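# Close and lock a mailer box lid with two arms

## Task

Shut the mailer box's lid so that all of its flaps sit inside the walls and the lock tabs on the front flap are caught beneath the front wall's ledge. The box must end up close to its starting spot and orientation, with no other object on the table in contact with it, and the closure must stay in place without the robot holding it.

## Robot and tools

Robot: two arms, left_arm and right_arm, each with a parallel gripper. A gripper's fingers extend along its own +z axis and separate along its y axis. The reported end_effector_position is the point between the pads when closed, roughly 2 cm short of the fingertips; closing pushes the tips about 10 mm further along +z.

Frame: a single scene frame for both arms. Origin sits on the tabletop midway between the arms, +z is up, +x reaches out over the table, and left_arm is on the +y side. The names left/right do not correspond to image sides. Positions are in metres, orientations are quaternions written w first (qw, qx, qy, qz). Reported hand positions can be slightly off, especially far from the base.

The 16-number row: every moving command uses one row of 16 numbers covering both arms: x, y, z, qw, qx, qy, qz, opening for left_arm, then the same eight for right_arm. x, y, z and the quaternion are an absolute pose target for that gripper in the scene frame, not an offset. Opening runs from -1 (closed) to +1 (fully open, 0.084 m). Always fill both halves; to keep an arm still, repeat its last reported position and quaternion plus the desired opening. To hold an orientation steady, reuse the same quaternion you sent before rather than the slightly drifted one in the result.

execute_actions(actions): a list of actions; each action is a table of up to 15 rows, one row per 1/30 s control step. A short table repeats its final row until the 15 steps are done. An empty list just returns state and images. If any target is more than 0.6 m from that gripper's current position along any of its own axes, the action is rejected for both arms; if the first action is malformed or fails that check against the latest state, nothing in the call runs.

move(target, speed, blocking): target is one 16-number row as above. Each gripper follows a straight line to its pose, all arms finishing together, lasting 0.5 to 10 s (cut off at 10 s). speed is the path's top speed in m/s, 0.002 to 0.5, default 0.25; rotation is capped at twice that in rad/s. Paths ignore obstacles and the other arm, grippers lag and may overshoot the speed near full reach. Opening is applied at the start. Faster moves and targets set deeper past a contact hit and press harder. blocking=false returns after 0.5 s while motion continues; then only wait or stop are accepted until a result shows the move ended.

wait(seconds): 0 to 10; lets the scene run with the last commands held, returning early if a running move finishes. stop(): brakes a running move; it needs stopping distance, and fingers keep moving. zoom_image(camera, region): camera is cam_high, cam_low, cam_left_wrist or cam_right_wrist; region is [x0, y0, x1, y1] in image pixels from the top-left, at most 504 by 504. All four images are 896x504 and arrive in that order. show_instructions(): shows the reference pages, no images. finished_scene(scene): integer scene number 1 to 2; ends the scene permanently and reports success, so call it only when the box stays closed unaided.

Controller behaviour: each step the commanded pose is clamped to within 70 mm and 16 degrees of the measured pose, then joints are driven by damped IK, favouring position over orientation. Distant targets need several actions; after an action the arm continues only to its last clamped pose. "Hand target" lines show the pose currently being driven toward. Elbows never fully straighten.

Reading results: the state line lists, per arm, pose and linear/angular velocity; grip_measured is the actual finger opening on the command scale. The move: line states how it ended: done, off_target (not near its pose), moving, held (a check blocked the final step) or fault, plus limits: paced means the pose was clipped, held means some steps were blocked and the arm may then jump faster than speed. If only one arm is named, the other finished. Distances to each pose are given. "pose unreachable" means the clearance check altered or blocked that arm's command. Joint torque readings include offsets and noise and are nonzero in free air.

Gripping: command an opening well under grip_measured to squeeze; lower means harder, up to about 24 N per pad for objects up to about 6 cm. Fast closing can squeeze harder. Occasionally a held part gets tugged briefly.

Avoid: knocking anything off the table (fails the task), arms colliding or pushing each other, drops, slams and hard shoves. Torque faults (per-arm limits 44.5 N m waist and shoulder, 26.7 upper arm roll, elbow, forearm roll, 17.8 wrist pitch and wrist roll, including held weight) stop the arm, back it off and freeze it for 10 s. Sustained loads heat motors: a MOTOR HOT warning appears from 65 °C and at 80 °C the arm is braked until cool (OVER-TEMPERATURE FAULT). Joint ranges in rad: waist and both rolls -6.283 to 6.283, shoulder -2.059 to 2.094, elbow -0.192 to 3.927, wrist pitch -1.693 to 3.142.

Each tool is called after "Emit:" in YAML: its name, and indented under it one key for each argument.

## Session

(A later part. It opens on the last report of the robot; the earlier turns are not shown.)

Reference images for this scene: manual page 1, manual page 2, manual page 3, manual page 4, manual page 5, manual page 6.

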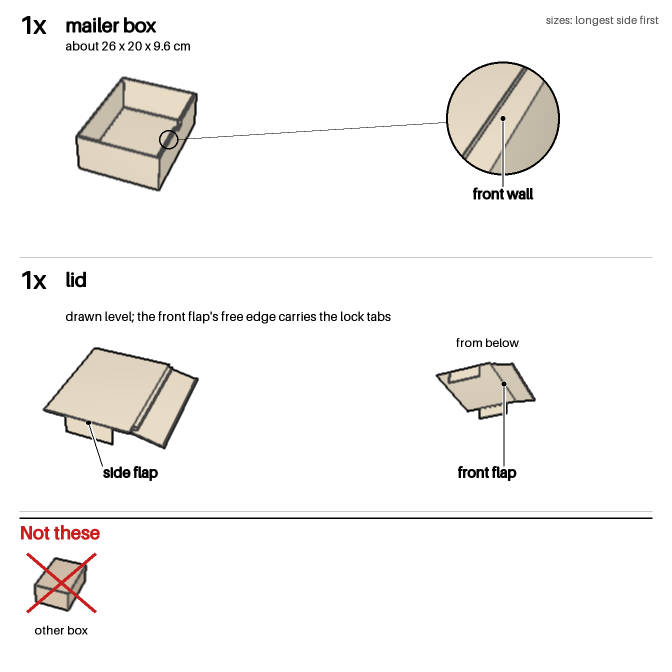

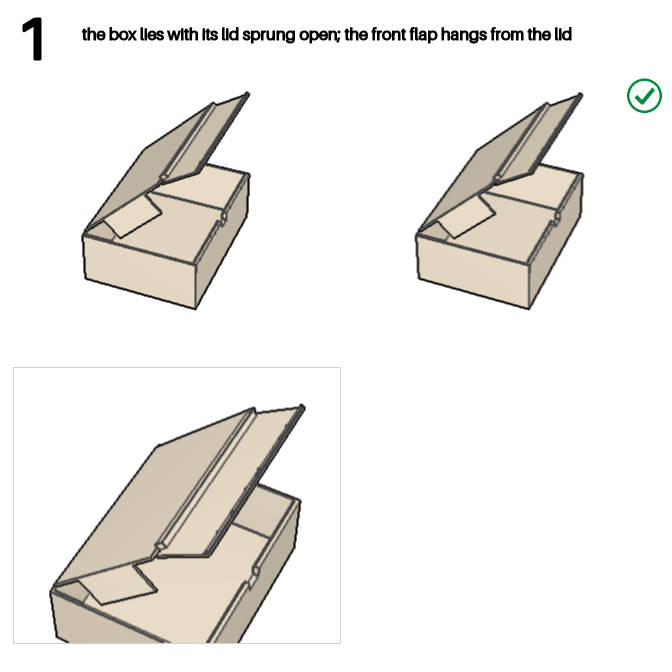

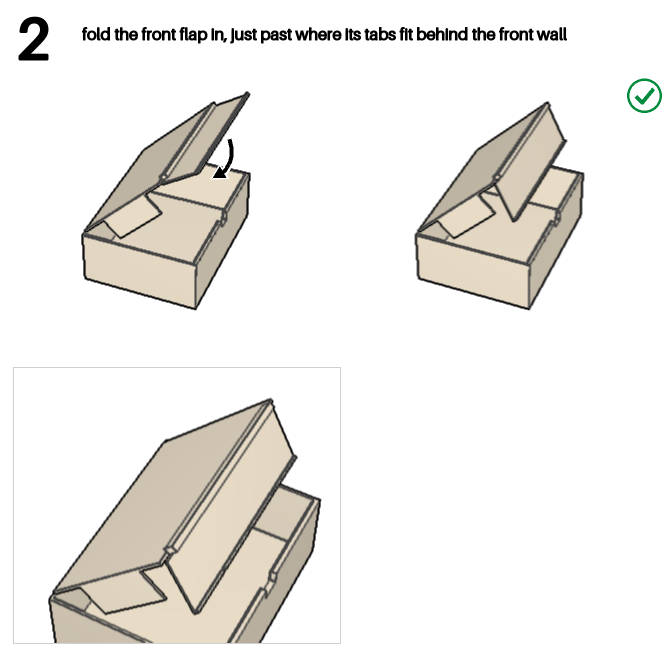

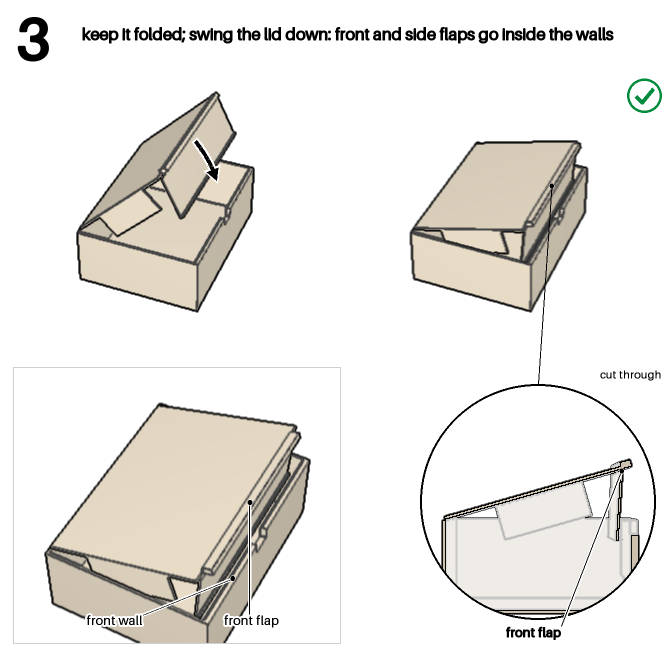

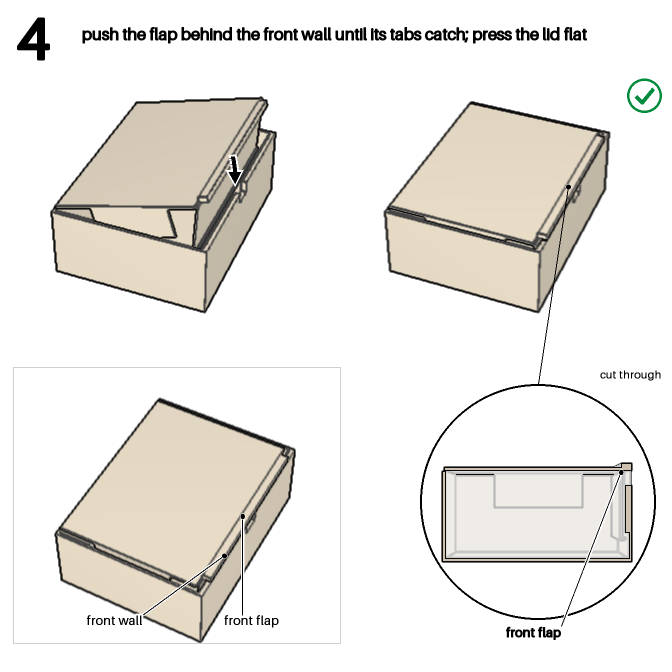

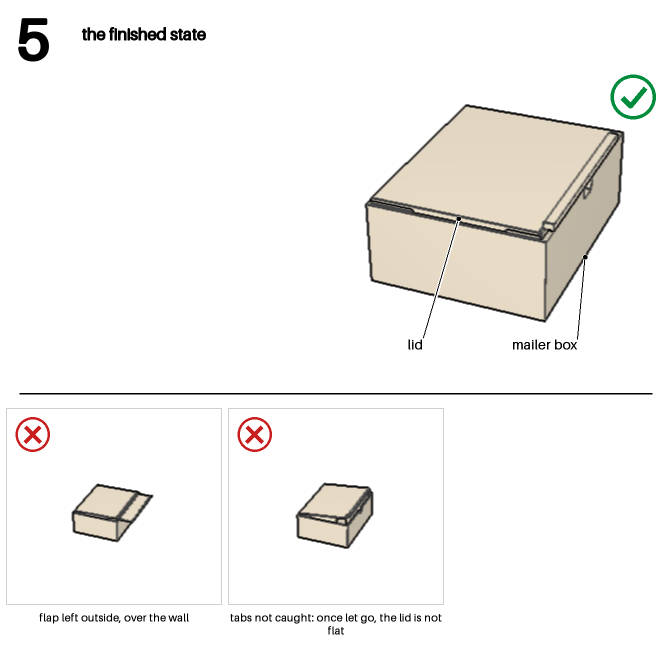

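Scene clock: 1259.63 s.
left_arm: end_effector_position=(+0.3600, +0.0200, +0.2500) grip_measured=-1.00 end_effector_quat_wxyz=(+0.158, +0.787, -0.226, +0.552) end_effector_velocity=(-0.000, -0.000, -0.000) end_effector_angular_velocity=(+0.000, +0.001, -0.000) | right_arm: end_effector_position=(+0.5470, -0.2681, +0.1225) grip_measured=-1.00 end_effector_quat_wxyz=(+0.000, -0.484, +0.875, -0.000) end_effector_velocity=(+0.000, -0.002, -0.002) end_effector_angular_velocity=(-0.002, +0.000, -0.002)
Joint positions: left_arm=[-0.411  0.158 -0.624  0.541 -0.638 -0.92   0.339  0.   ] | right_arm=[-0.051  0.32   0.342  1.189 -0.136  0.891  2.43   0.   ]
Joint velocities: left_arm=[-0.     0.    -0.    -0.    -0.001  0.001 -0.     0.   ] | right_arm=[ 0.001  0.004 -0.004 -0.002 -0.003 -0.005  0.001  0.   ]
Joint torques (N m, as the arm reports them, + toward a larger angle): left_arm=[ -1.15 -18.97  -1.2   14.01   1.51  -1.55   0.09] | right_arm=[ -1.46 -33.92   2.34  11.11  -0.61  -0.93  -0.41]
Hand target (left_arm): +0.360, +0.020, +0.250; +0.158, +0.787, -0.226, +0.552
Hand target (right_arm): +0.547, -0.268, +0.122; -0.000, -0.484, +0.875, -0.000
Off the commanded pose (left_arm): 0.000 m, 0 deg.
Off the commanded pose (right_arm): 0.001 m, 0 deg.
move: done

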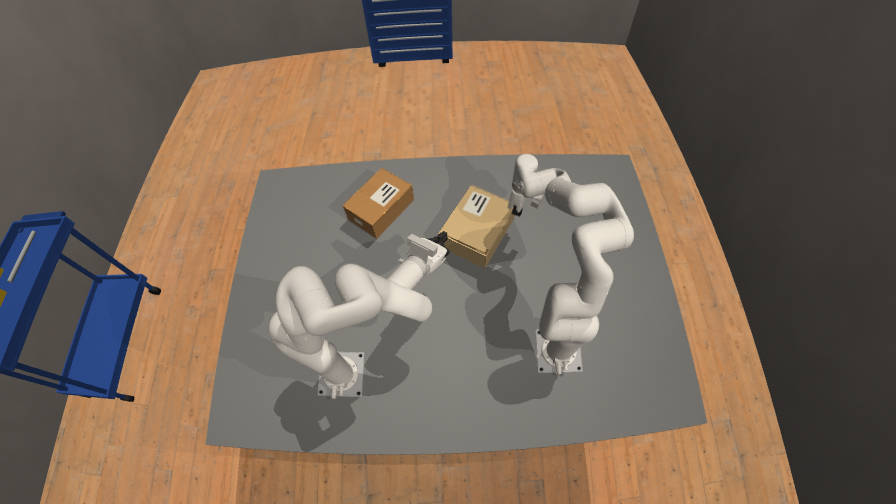

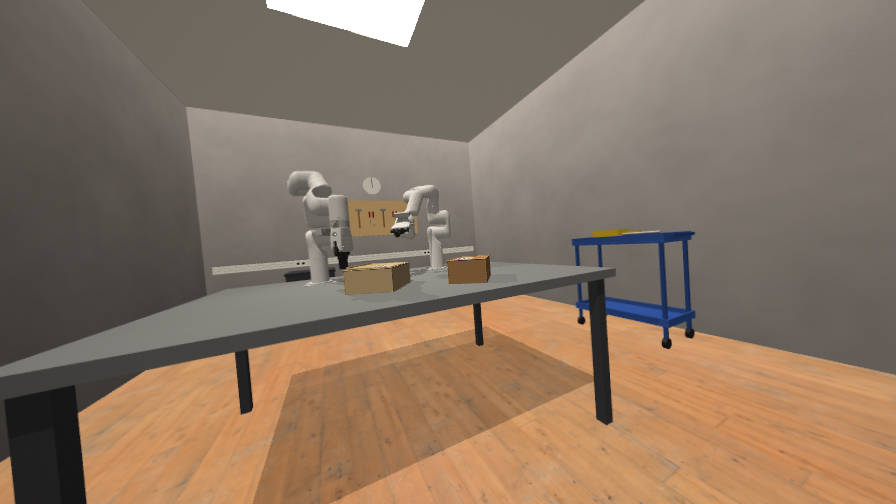

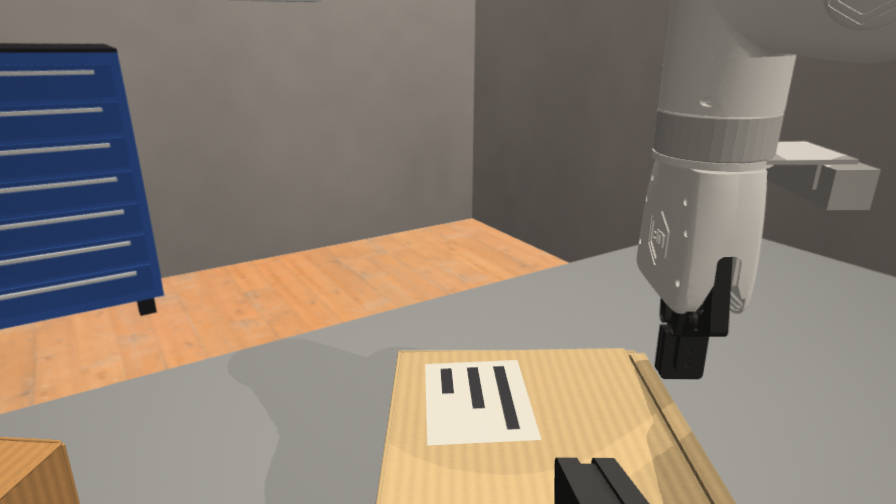

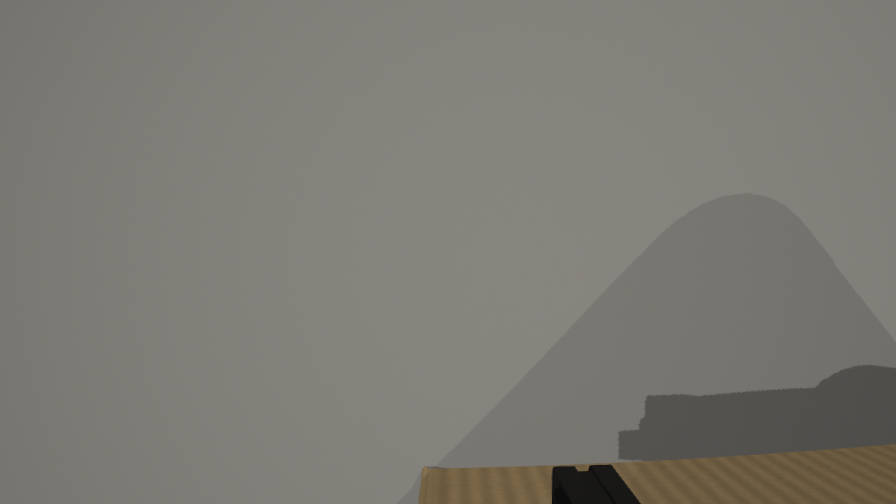

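Emit:
execute_actions:
  actions:
    - [[0.36,0.02,0.25,0.158,0.787,-0.226,0.552,-1,0.55,-0.262,0.145,0,0.484,-0.875,0,-1]]
    - [[0.36,0.02,0.25,0.158,0.787,-0.226,0.552,-1,0.565,-0.245,0.142,0,0.484,-0.875,0,-1]]
    - [[0.36,0.02,0.25,0.158,0.787,-0.226,0.552,-1,0.565,-0.245,0.13,0,0.484,-0.875,0,-1]]
    - [[0.36,0.02,0.25,0.158,0.787,-0.226,0.552,-1,0.565,-0.245,0.12,0,0.484,-0.875,0,-1]]

Emit:
zoom_image:
  camera: "cam_left_wrist"
  region: [500,250,800,450]

Scene clock: 1269.47 s.
left_arm: end_effector_position=(+0.3600, +0.0200, +0.2500) grip_measured=-1.00 end_effector_quat_wxyz=(+0.158, +0.787, -0.226, +0.552) end_effector_velocity=(+0.001, +0.001, -0.000) end_effector_angular_velocity=(-0.000, +0.001, +0.002) | right_arm: end_effector_position=(+0.5669, -0.2445, +0.1236) grip_measured=-1.00 end_effector_quat_wxyz=(+0.003, -0.484, +0.875, -0.001) end_effector_velocity=(-0.001, -0.001, -0.003) end_effector_angular_velocity=(-0.000, +0.003, -0.002)
Joint positions: left_arm=[-0.411  0.158 -0.624  0.541 -0.638 -0.92   0.339  0.   ] | right_arm=[-0.01   0.392  0.347  1.291 -0.165  0.92   2.481  0.   ]
Joint velocities: left_arm=[ 0.002 -0.    -0.     0.    -0.     0.001 -0.     0.   ] | right_arm=[-0.002  0.004 -0.    -0.003 -0.001 -0.003  0.001  0.   ]
Joint torques (N m, as the arm reports them, + toward a larger angle): left_arm=[ -1.12 -19.26  -0.98  14.05   1.68  -1.56   0.26] | right_arm=[ -1.37 -16.01   1.05   5.69  -0.77  -1.19  -0.38]
Hand target (left_arm): +0.360, +0.020, +0.250; +0.158, +0.787, -0.226, +0.552
Hand target (right_arm): +0.565, -0.245, +0.120; -0.000, -0.484, +0.875, -0.000
Off the commanded pose (left_arm): 0.000 m, 0 deg.
Off the commanded pose (right_arm): 0.004 m, 0 deg.

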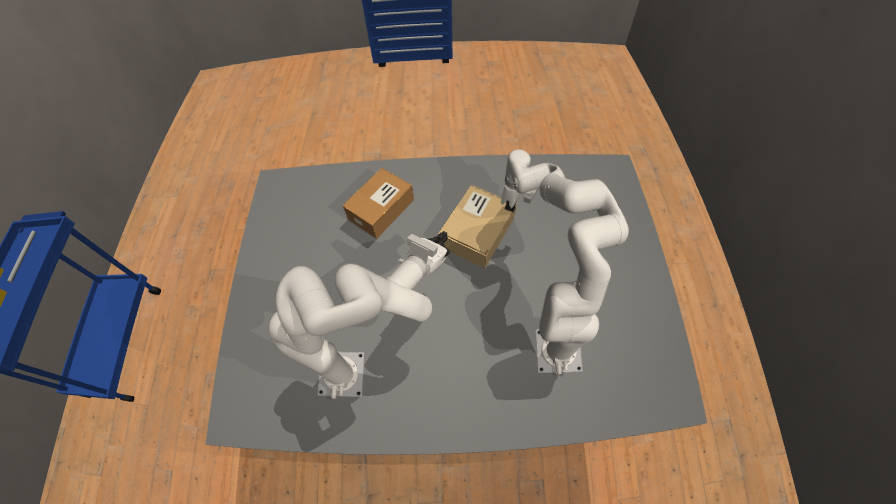

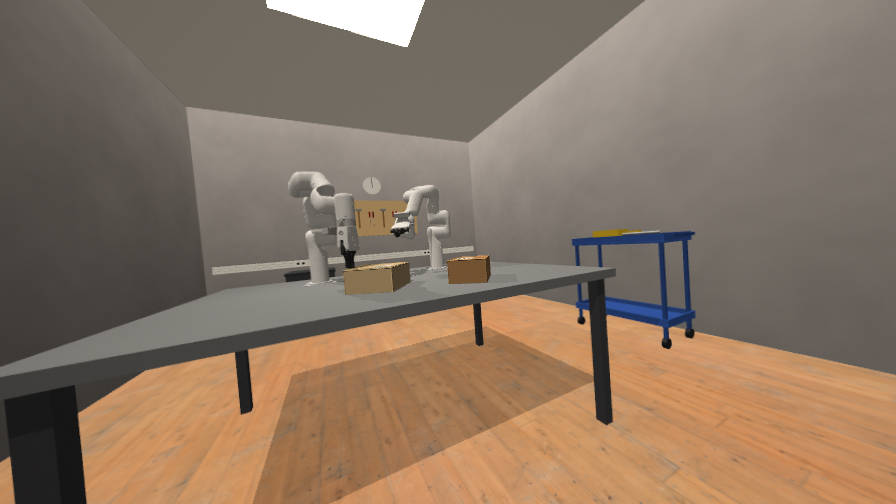

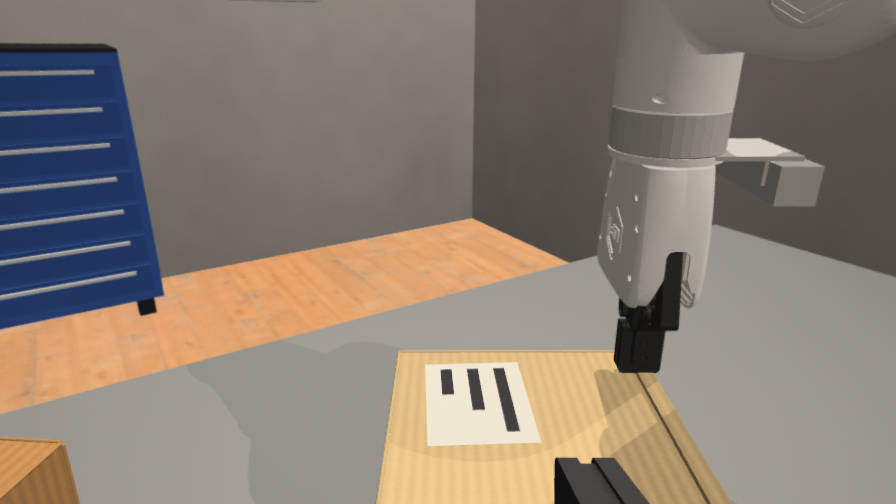

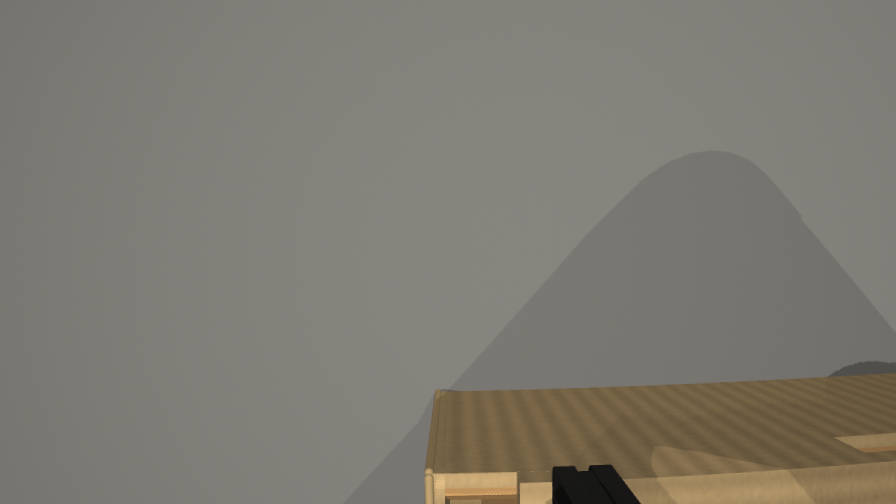

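Region (500, 250, 800, 450) of cam_left_wrist's 896x504 image, scaled by 1.680, with more detail than that image has.

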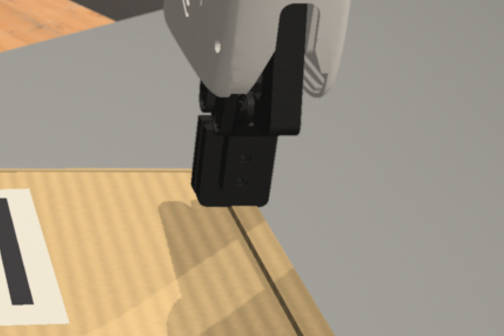

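Emit:
move:
  target: [0.56,0.02,0.17,0.296,0.702,-0.422,0.492,-1,0.50,-0.32,0.22,0,0.484,-0.875,0,-1]

Emit:
move:
  target: [0.593,-0.015,0.075,0.296,0.702,-0.422,0.492,-1,0.50,-0.32,0.22,0,0.484,-0.875,0,-1]
  speed: 0.1

Emit:
zoom_image:
  camera: "cam_high"
  region: [380,150,540,290]

Scene clock: 1306.23 s.
left_arm: end_effector_position=(+0.5592, +0.0181, +0.1708) grip_measured=-1.00 end_effector_quat_wxyz=(+0.298, +0.701, -0.420, +0.493) end_effector_velocity=(-0.001, -0.001, +0.000) end_effector_angular_velocity=(+0.000, +0.011, -0.022) | right_arm: end_effector_position=(+0.4999, -0.3197, +0.2198) grip_measured=-1.00 end_effector_quat_wxyz=(+0.000, -0.484, +0.875, +0.000) end_effector_velocity=(+0.000, -0.000, +0.000) end_effector_angular_velocity=(-0.000, -0.001, -0.000)
Joint positions: left_arm=[ 0.216  0.919 -0.593  1.389  1.252 -0.563 -0.345  0.   ] | right_arm=[-0.139  0.015  0.319  1.11  -0.005  1.095  2.251  0.   ]
Joint velocities: left_arm=[ 0.02   0.024 -0.024  0.044  0.111  0.024 -0.09   0.   ] | right_arm=[-0.    -0.    -0.     0.    -0.001 -0.     0.     0.   ]
Joint torques (N m, as the arm reports them, + toward a larger angle): left_arm=[ -1.31 -34.64 -11.88  13.77   0.06  -1.42   0.14] | right_arm=[ -1.27 -26.03   0.07  11.93  -0.62  -1.06  -0.38]
Hand target (left_arm): +0.559, +0.018, +0.171; +0.299, +0.701, -0.421, +0.492
Hand target (right_arm): +0.500, -0.320, +0.220; +0.000, -0.484, +0.875, +0.000
Off the commanded pose (left_arm): 0.002 m, 0 deg.
Off the commanded pose (right_arm): 0.000 m, 0 deg.
move: done

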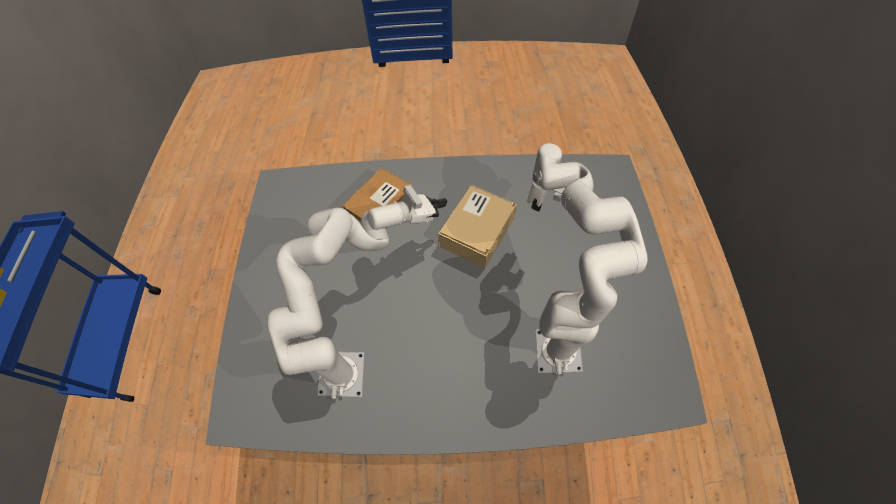

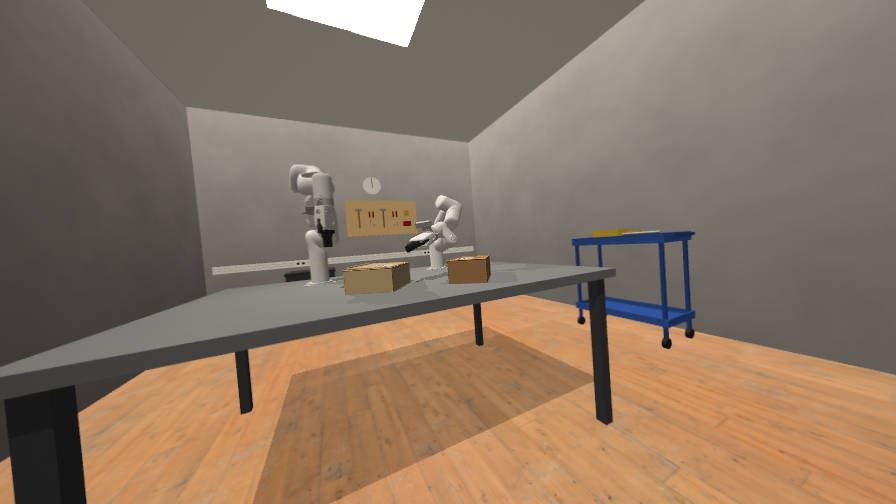

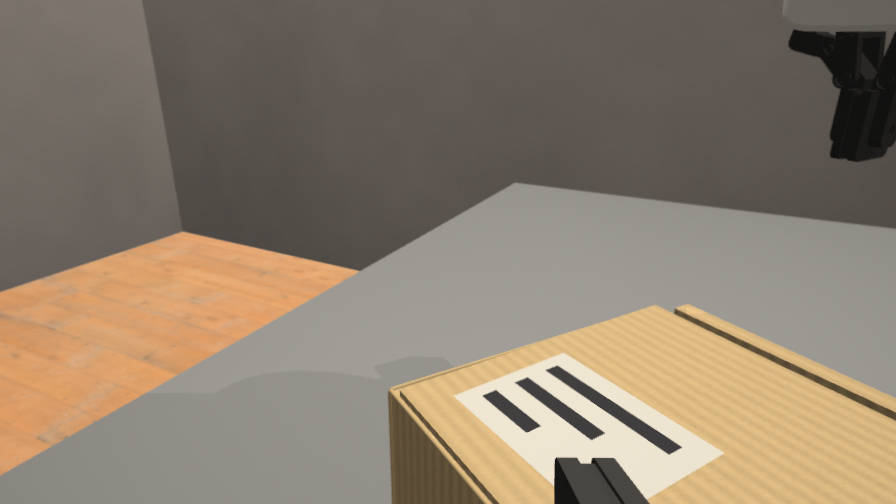

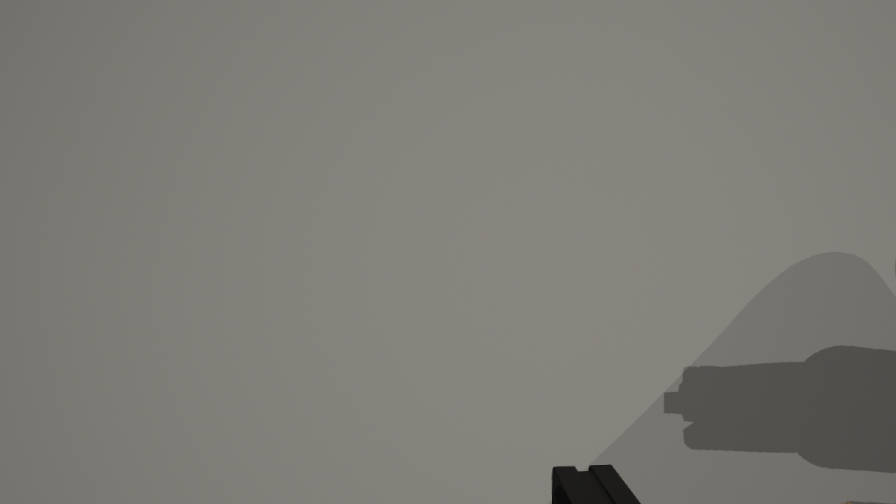

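Scene clock: 1307.83 s.
left_arm: end_effector_position=(+0.5926, -0.0148, +0.0748) grip_measured=-1.00 end_effector_quat_wxyz=(+0.295, +0.702, -0.422, +0.492) end_effector_velocity=(+0.002, -0.001, -0.001) end_effector_angular_velocity=(-0.003, +0.003, -0.007) | right_arm: end_effector_position=(+0.5000, -0.3200, +0.2200) grip_measured=-1.00 end_effector_quat_wxyz=(+0.000, -0.484, +0.875, +0.000) end_effector_velocity=(-0.000, -0.000, -0.000) end_effector_angular_velocity=(+0.000, +0.001, -0.000)
Joint positions: left_arm=[ 0.09   1.258 -0.567  1.724  1.308 -0.526 -0.3    0.   ] | right_arm=[-0.139  0.015  0.319  1.111 -0.005  1.096  2.251  0.   ]
Joint velocities: left_arm=[ 0.005  0.02  -0.013  0.039  0.069  0.012 -0.057  0.   ] | right_arm=[-0.001 -0.     0.001  0.     0.001  0.001 -0.001  0.   ]
Joint torques (N m, as the arm reports them, + toward a larger angle): left_arm=[ -3.02 -39.   -14.5   11.19   0.11  -1.83   0.4 ] | right_arm=[ -1.47 -26.04  -0.12  11.82  -0.58  -0.93  -0.4 ]
Hand target (left_arm): +0.593, -0.015, +0.075; +0.296, +0.702, -0.422, +0.492
Hand target (right_arm): +0.500, -0.320, +0.220; +0.000, -0.484, +0.875, +0.000
Off the commanded pose (left_arm): 0.000 m, 0 deg.
Off the commanded pose (right_arm): 0.000 m, 0 deg.
move: done

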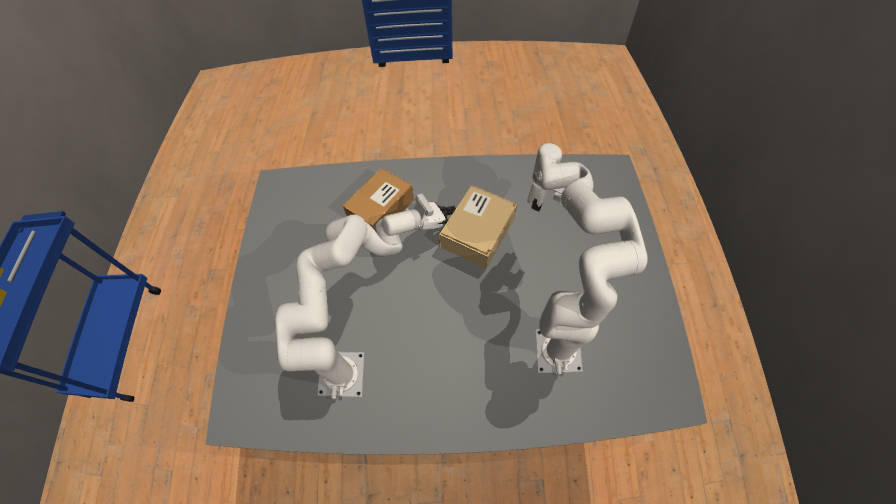

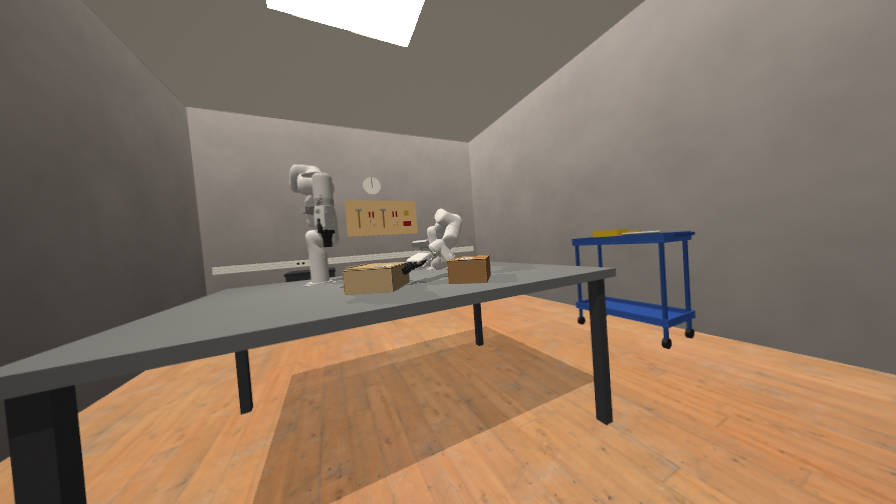

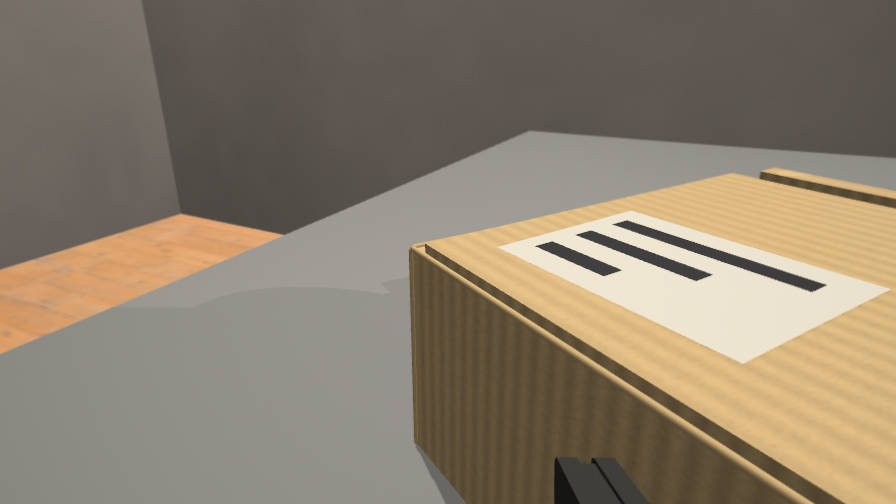

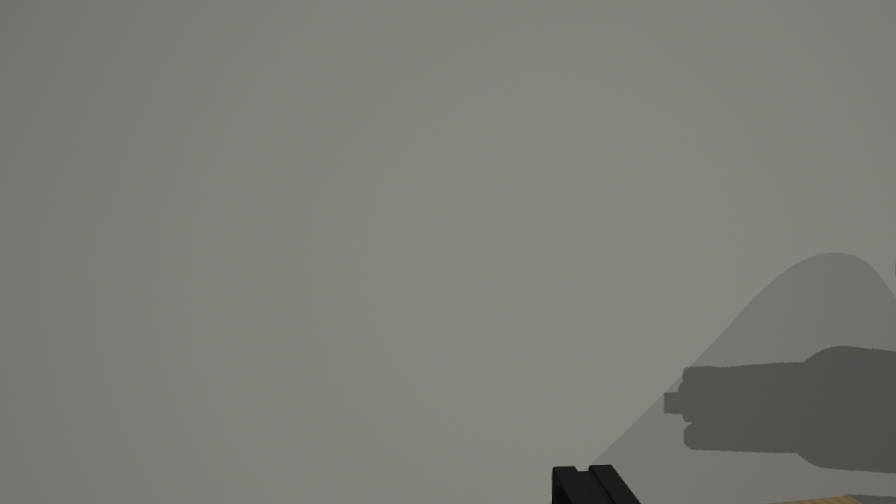

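Region (380, 150, 540, 290) of cam_high's 896x504 image, scaled by 3.150, with more detail than that image has; it fills the top 441 rows of this view, and the rest is white.

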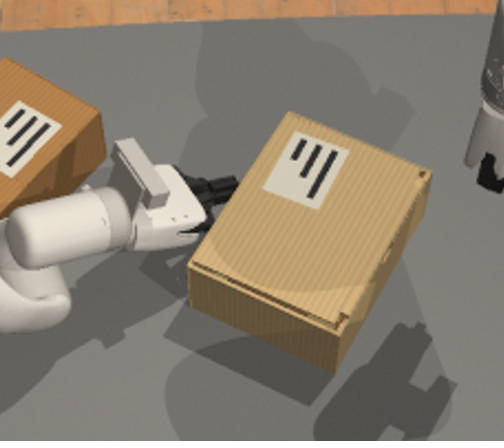

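Emit:
move:
  target: [0.586,-0.026,0.075,0.296,0.702,-0.422,0.492,-1,0.50,-0.32,0.22,0,0.484,-0.875,0,-1]
  speed: 0.03

Emit:
zoom_image:
  camera: "cam_high"
  region: [420,170,540,290]

Scene clock: 1319.60 s.
left_arm: end_effector_position=(+0.5862, -0.0257, +0.0749) grip_measured=-1.00 end_effector_quat_wxyz=(+0.296, +0.702, -0.422, +0.492) end_effector_velocity=(-0.000, -0.001, +0.000) end_effector_angular_velocity=(+0.002, -0.003, +0.005) | right_arm: end_effector_position=(+0.5000, -0.3200, +0.2200) grip_measured=-1.00 end_effector_quat_wxyz=(-0.000, -0.484, +0.875, +0.000) end_effector_velocity=(+0.000, +0.001, +0.000) end_effector_angular_velocity=(-0.001, -0.001, +0.002)
Joint positions: left_arm=[ 0.065  1.245 -0.56   1.694  1.232 -0.533 -0.243  0.   ] | right_arm=[-0.139  0.015  0.319  1.111 -0.005  1.096  2.251  0.   ]
Joint velocities: left_arm=[-0.008 -0.008  0.008 -0.013 -0.036 -0.006  0.027  0.   ] | right_arm=[ 0.    -0.     0.001  0.    -0.001 -0.001 -0.     0.   ]
Joint torques (N m, as the arm reports them, + toward a larger angle): left_arm=[ -2.55 -38.85 -14.32  12.05   0.42  -1.73   0.08] | right_arm=[ -1.33 -25.94  -0.03  11.89  -0.44  -0.85  -0.4 ]
Hand target (left_arm): +0.586, -0.026, +0.075; +0.296, +0.702, -0.422, +0.492
Hand target (right_arm): +0.500, -0.320, +0.220; +0.000, -0.484, +0.875, +0.000
Off the commanded pose (left_arm): 0.000 m, 0 deg.
Off the commanded pose (right_arm): 0.000 m, 0 deg.
move: done

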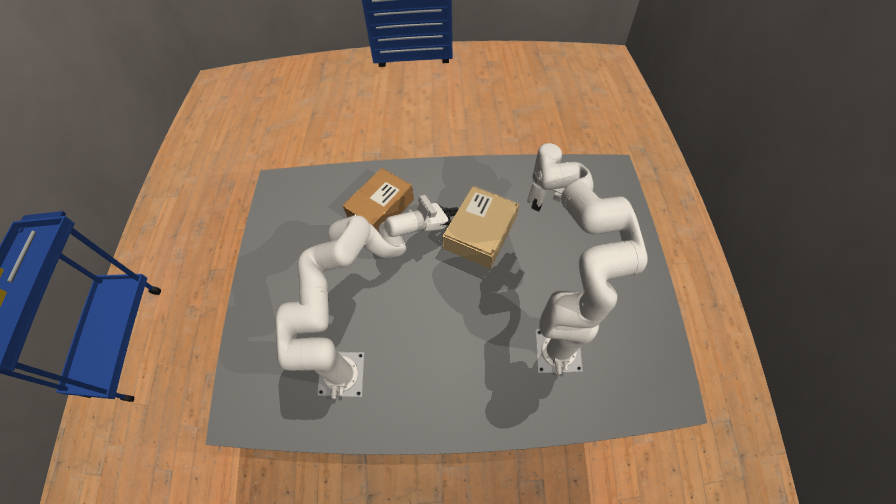

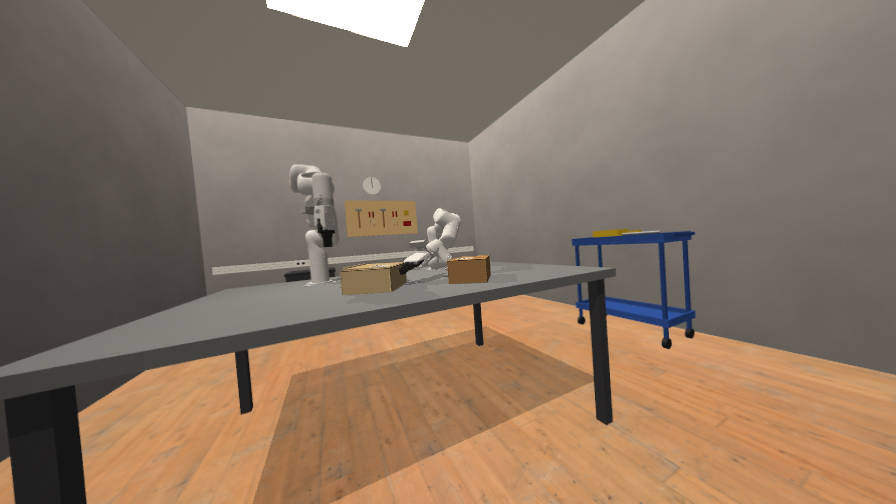

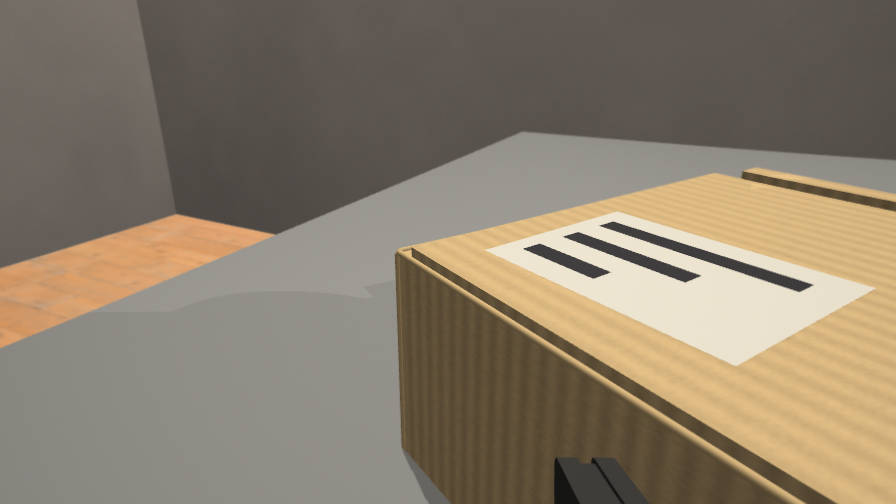

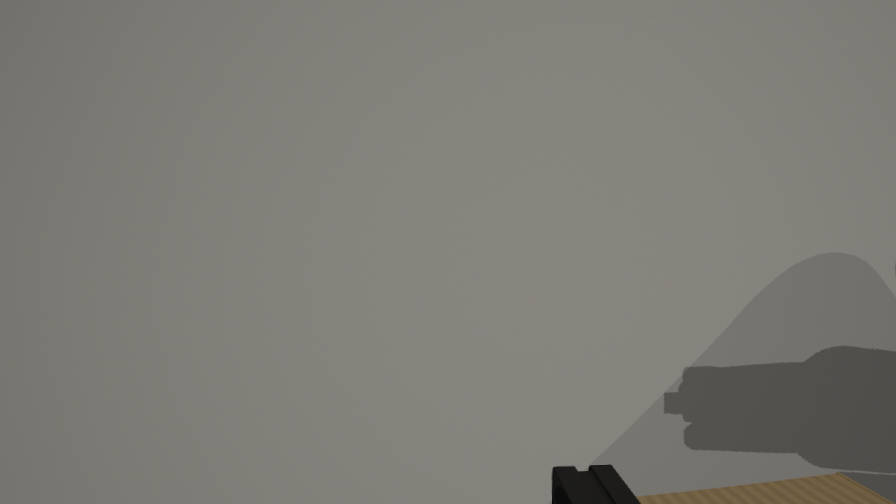

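Region (420, 170, 540, 290) of cam_high's 896x504 image, scaled by 4.200, with more detail than that image has.

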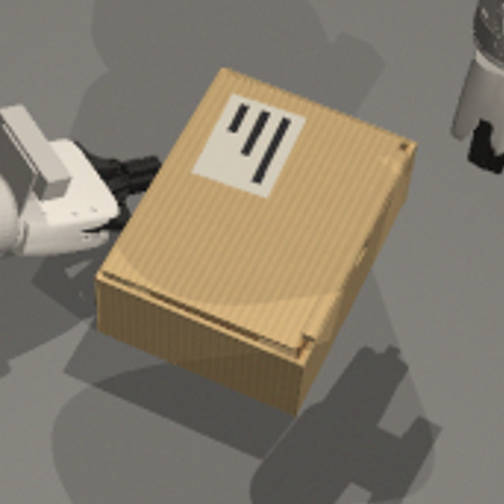

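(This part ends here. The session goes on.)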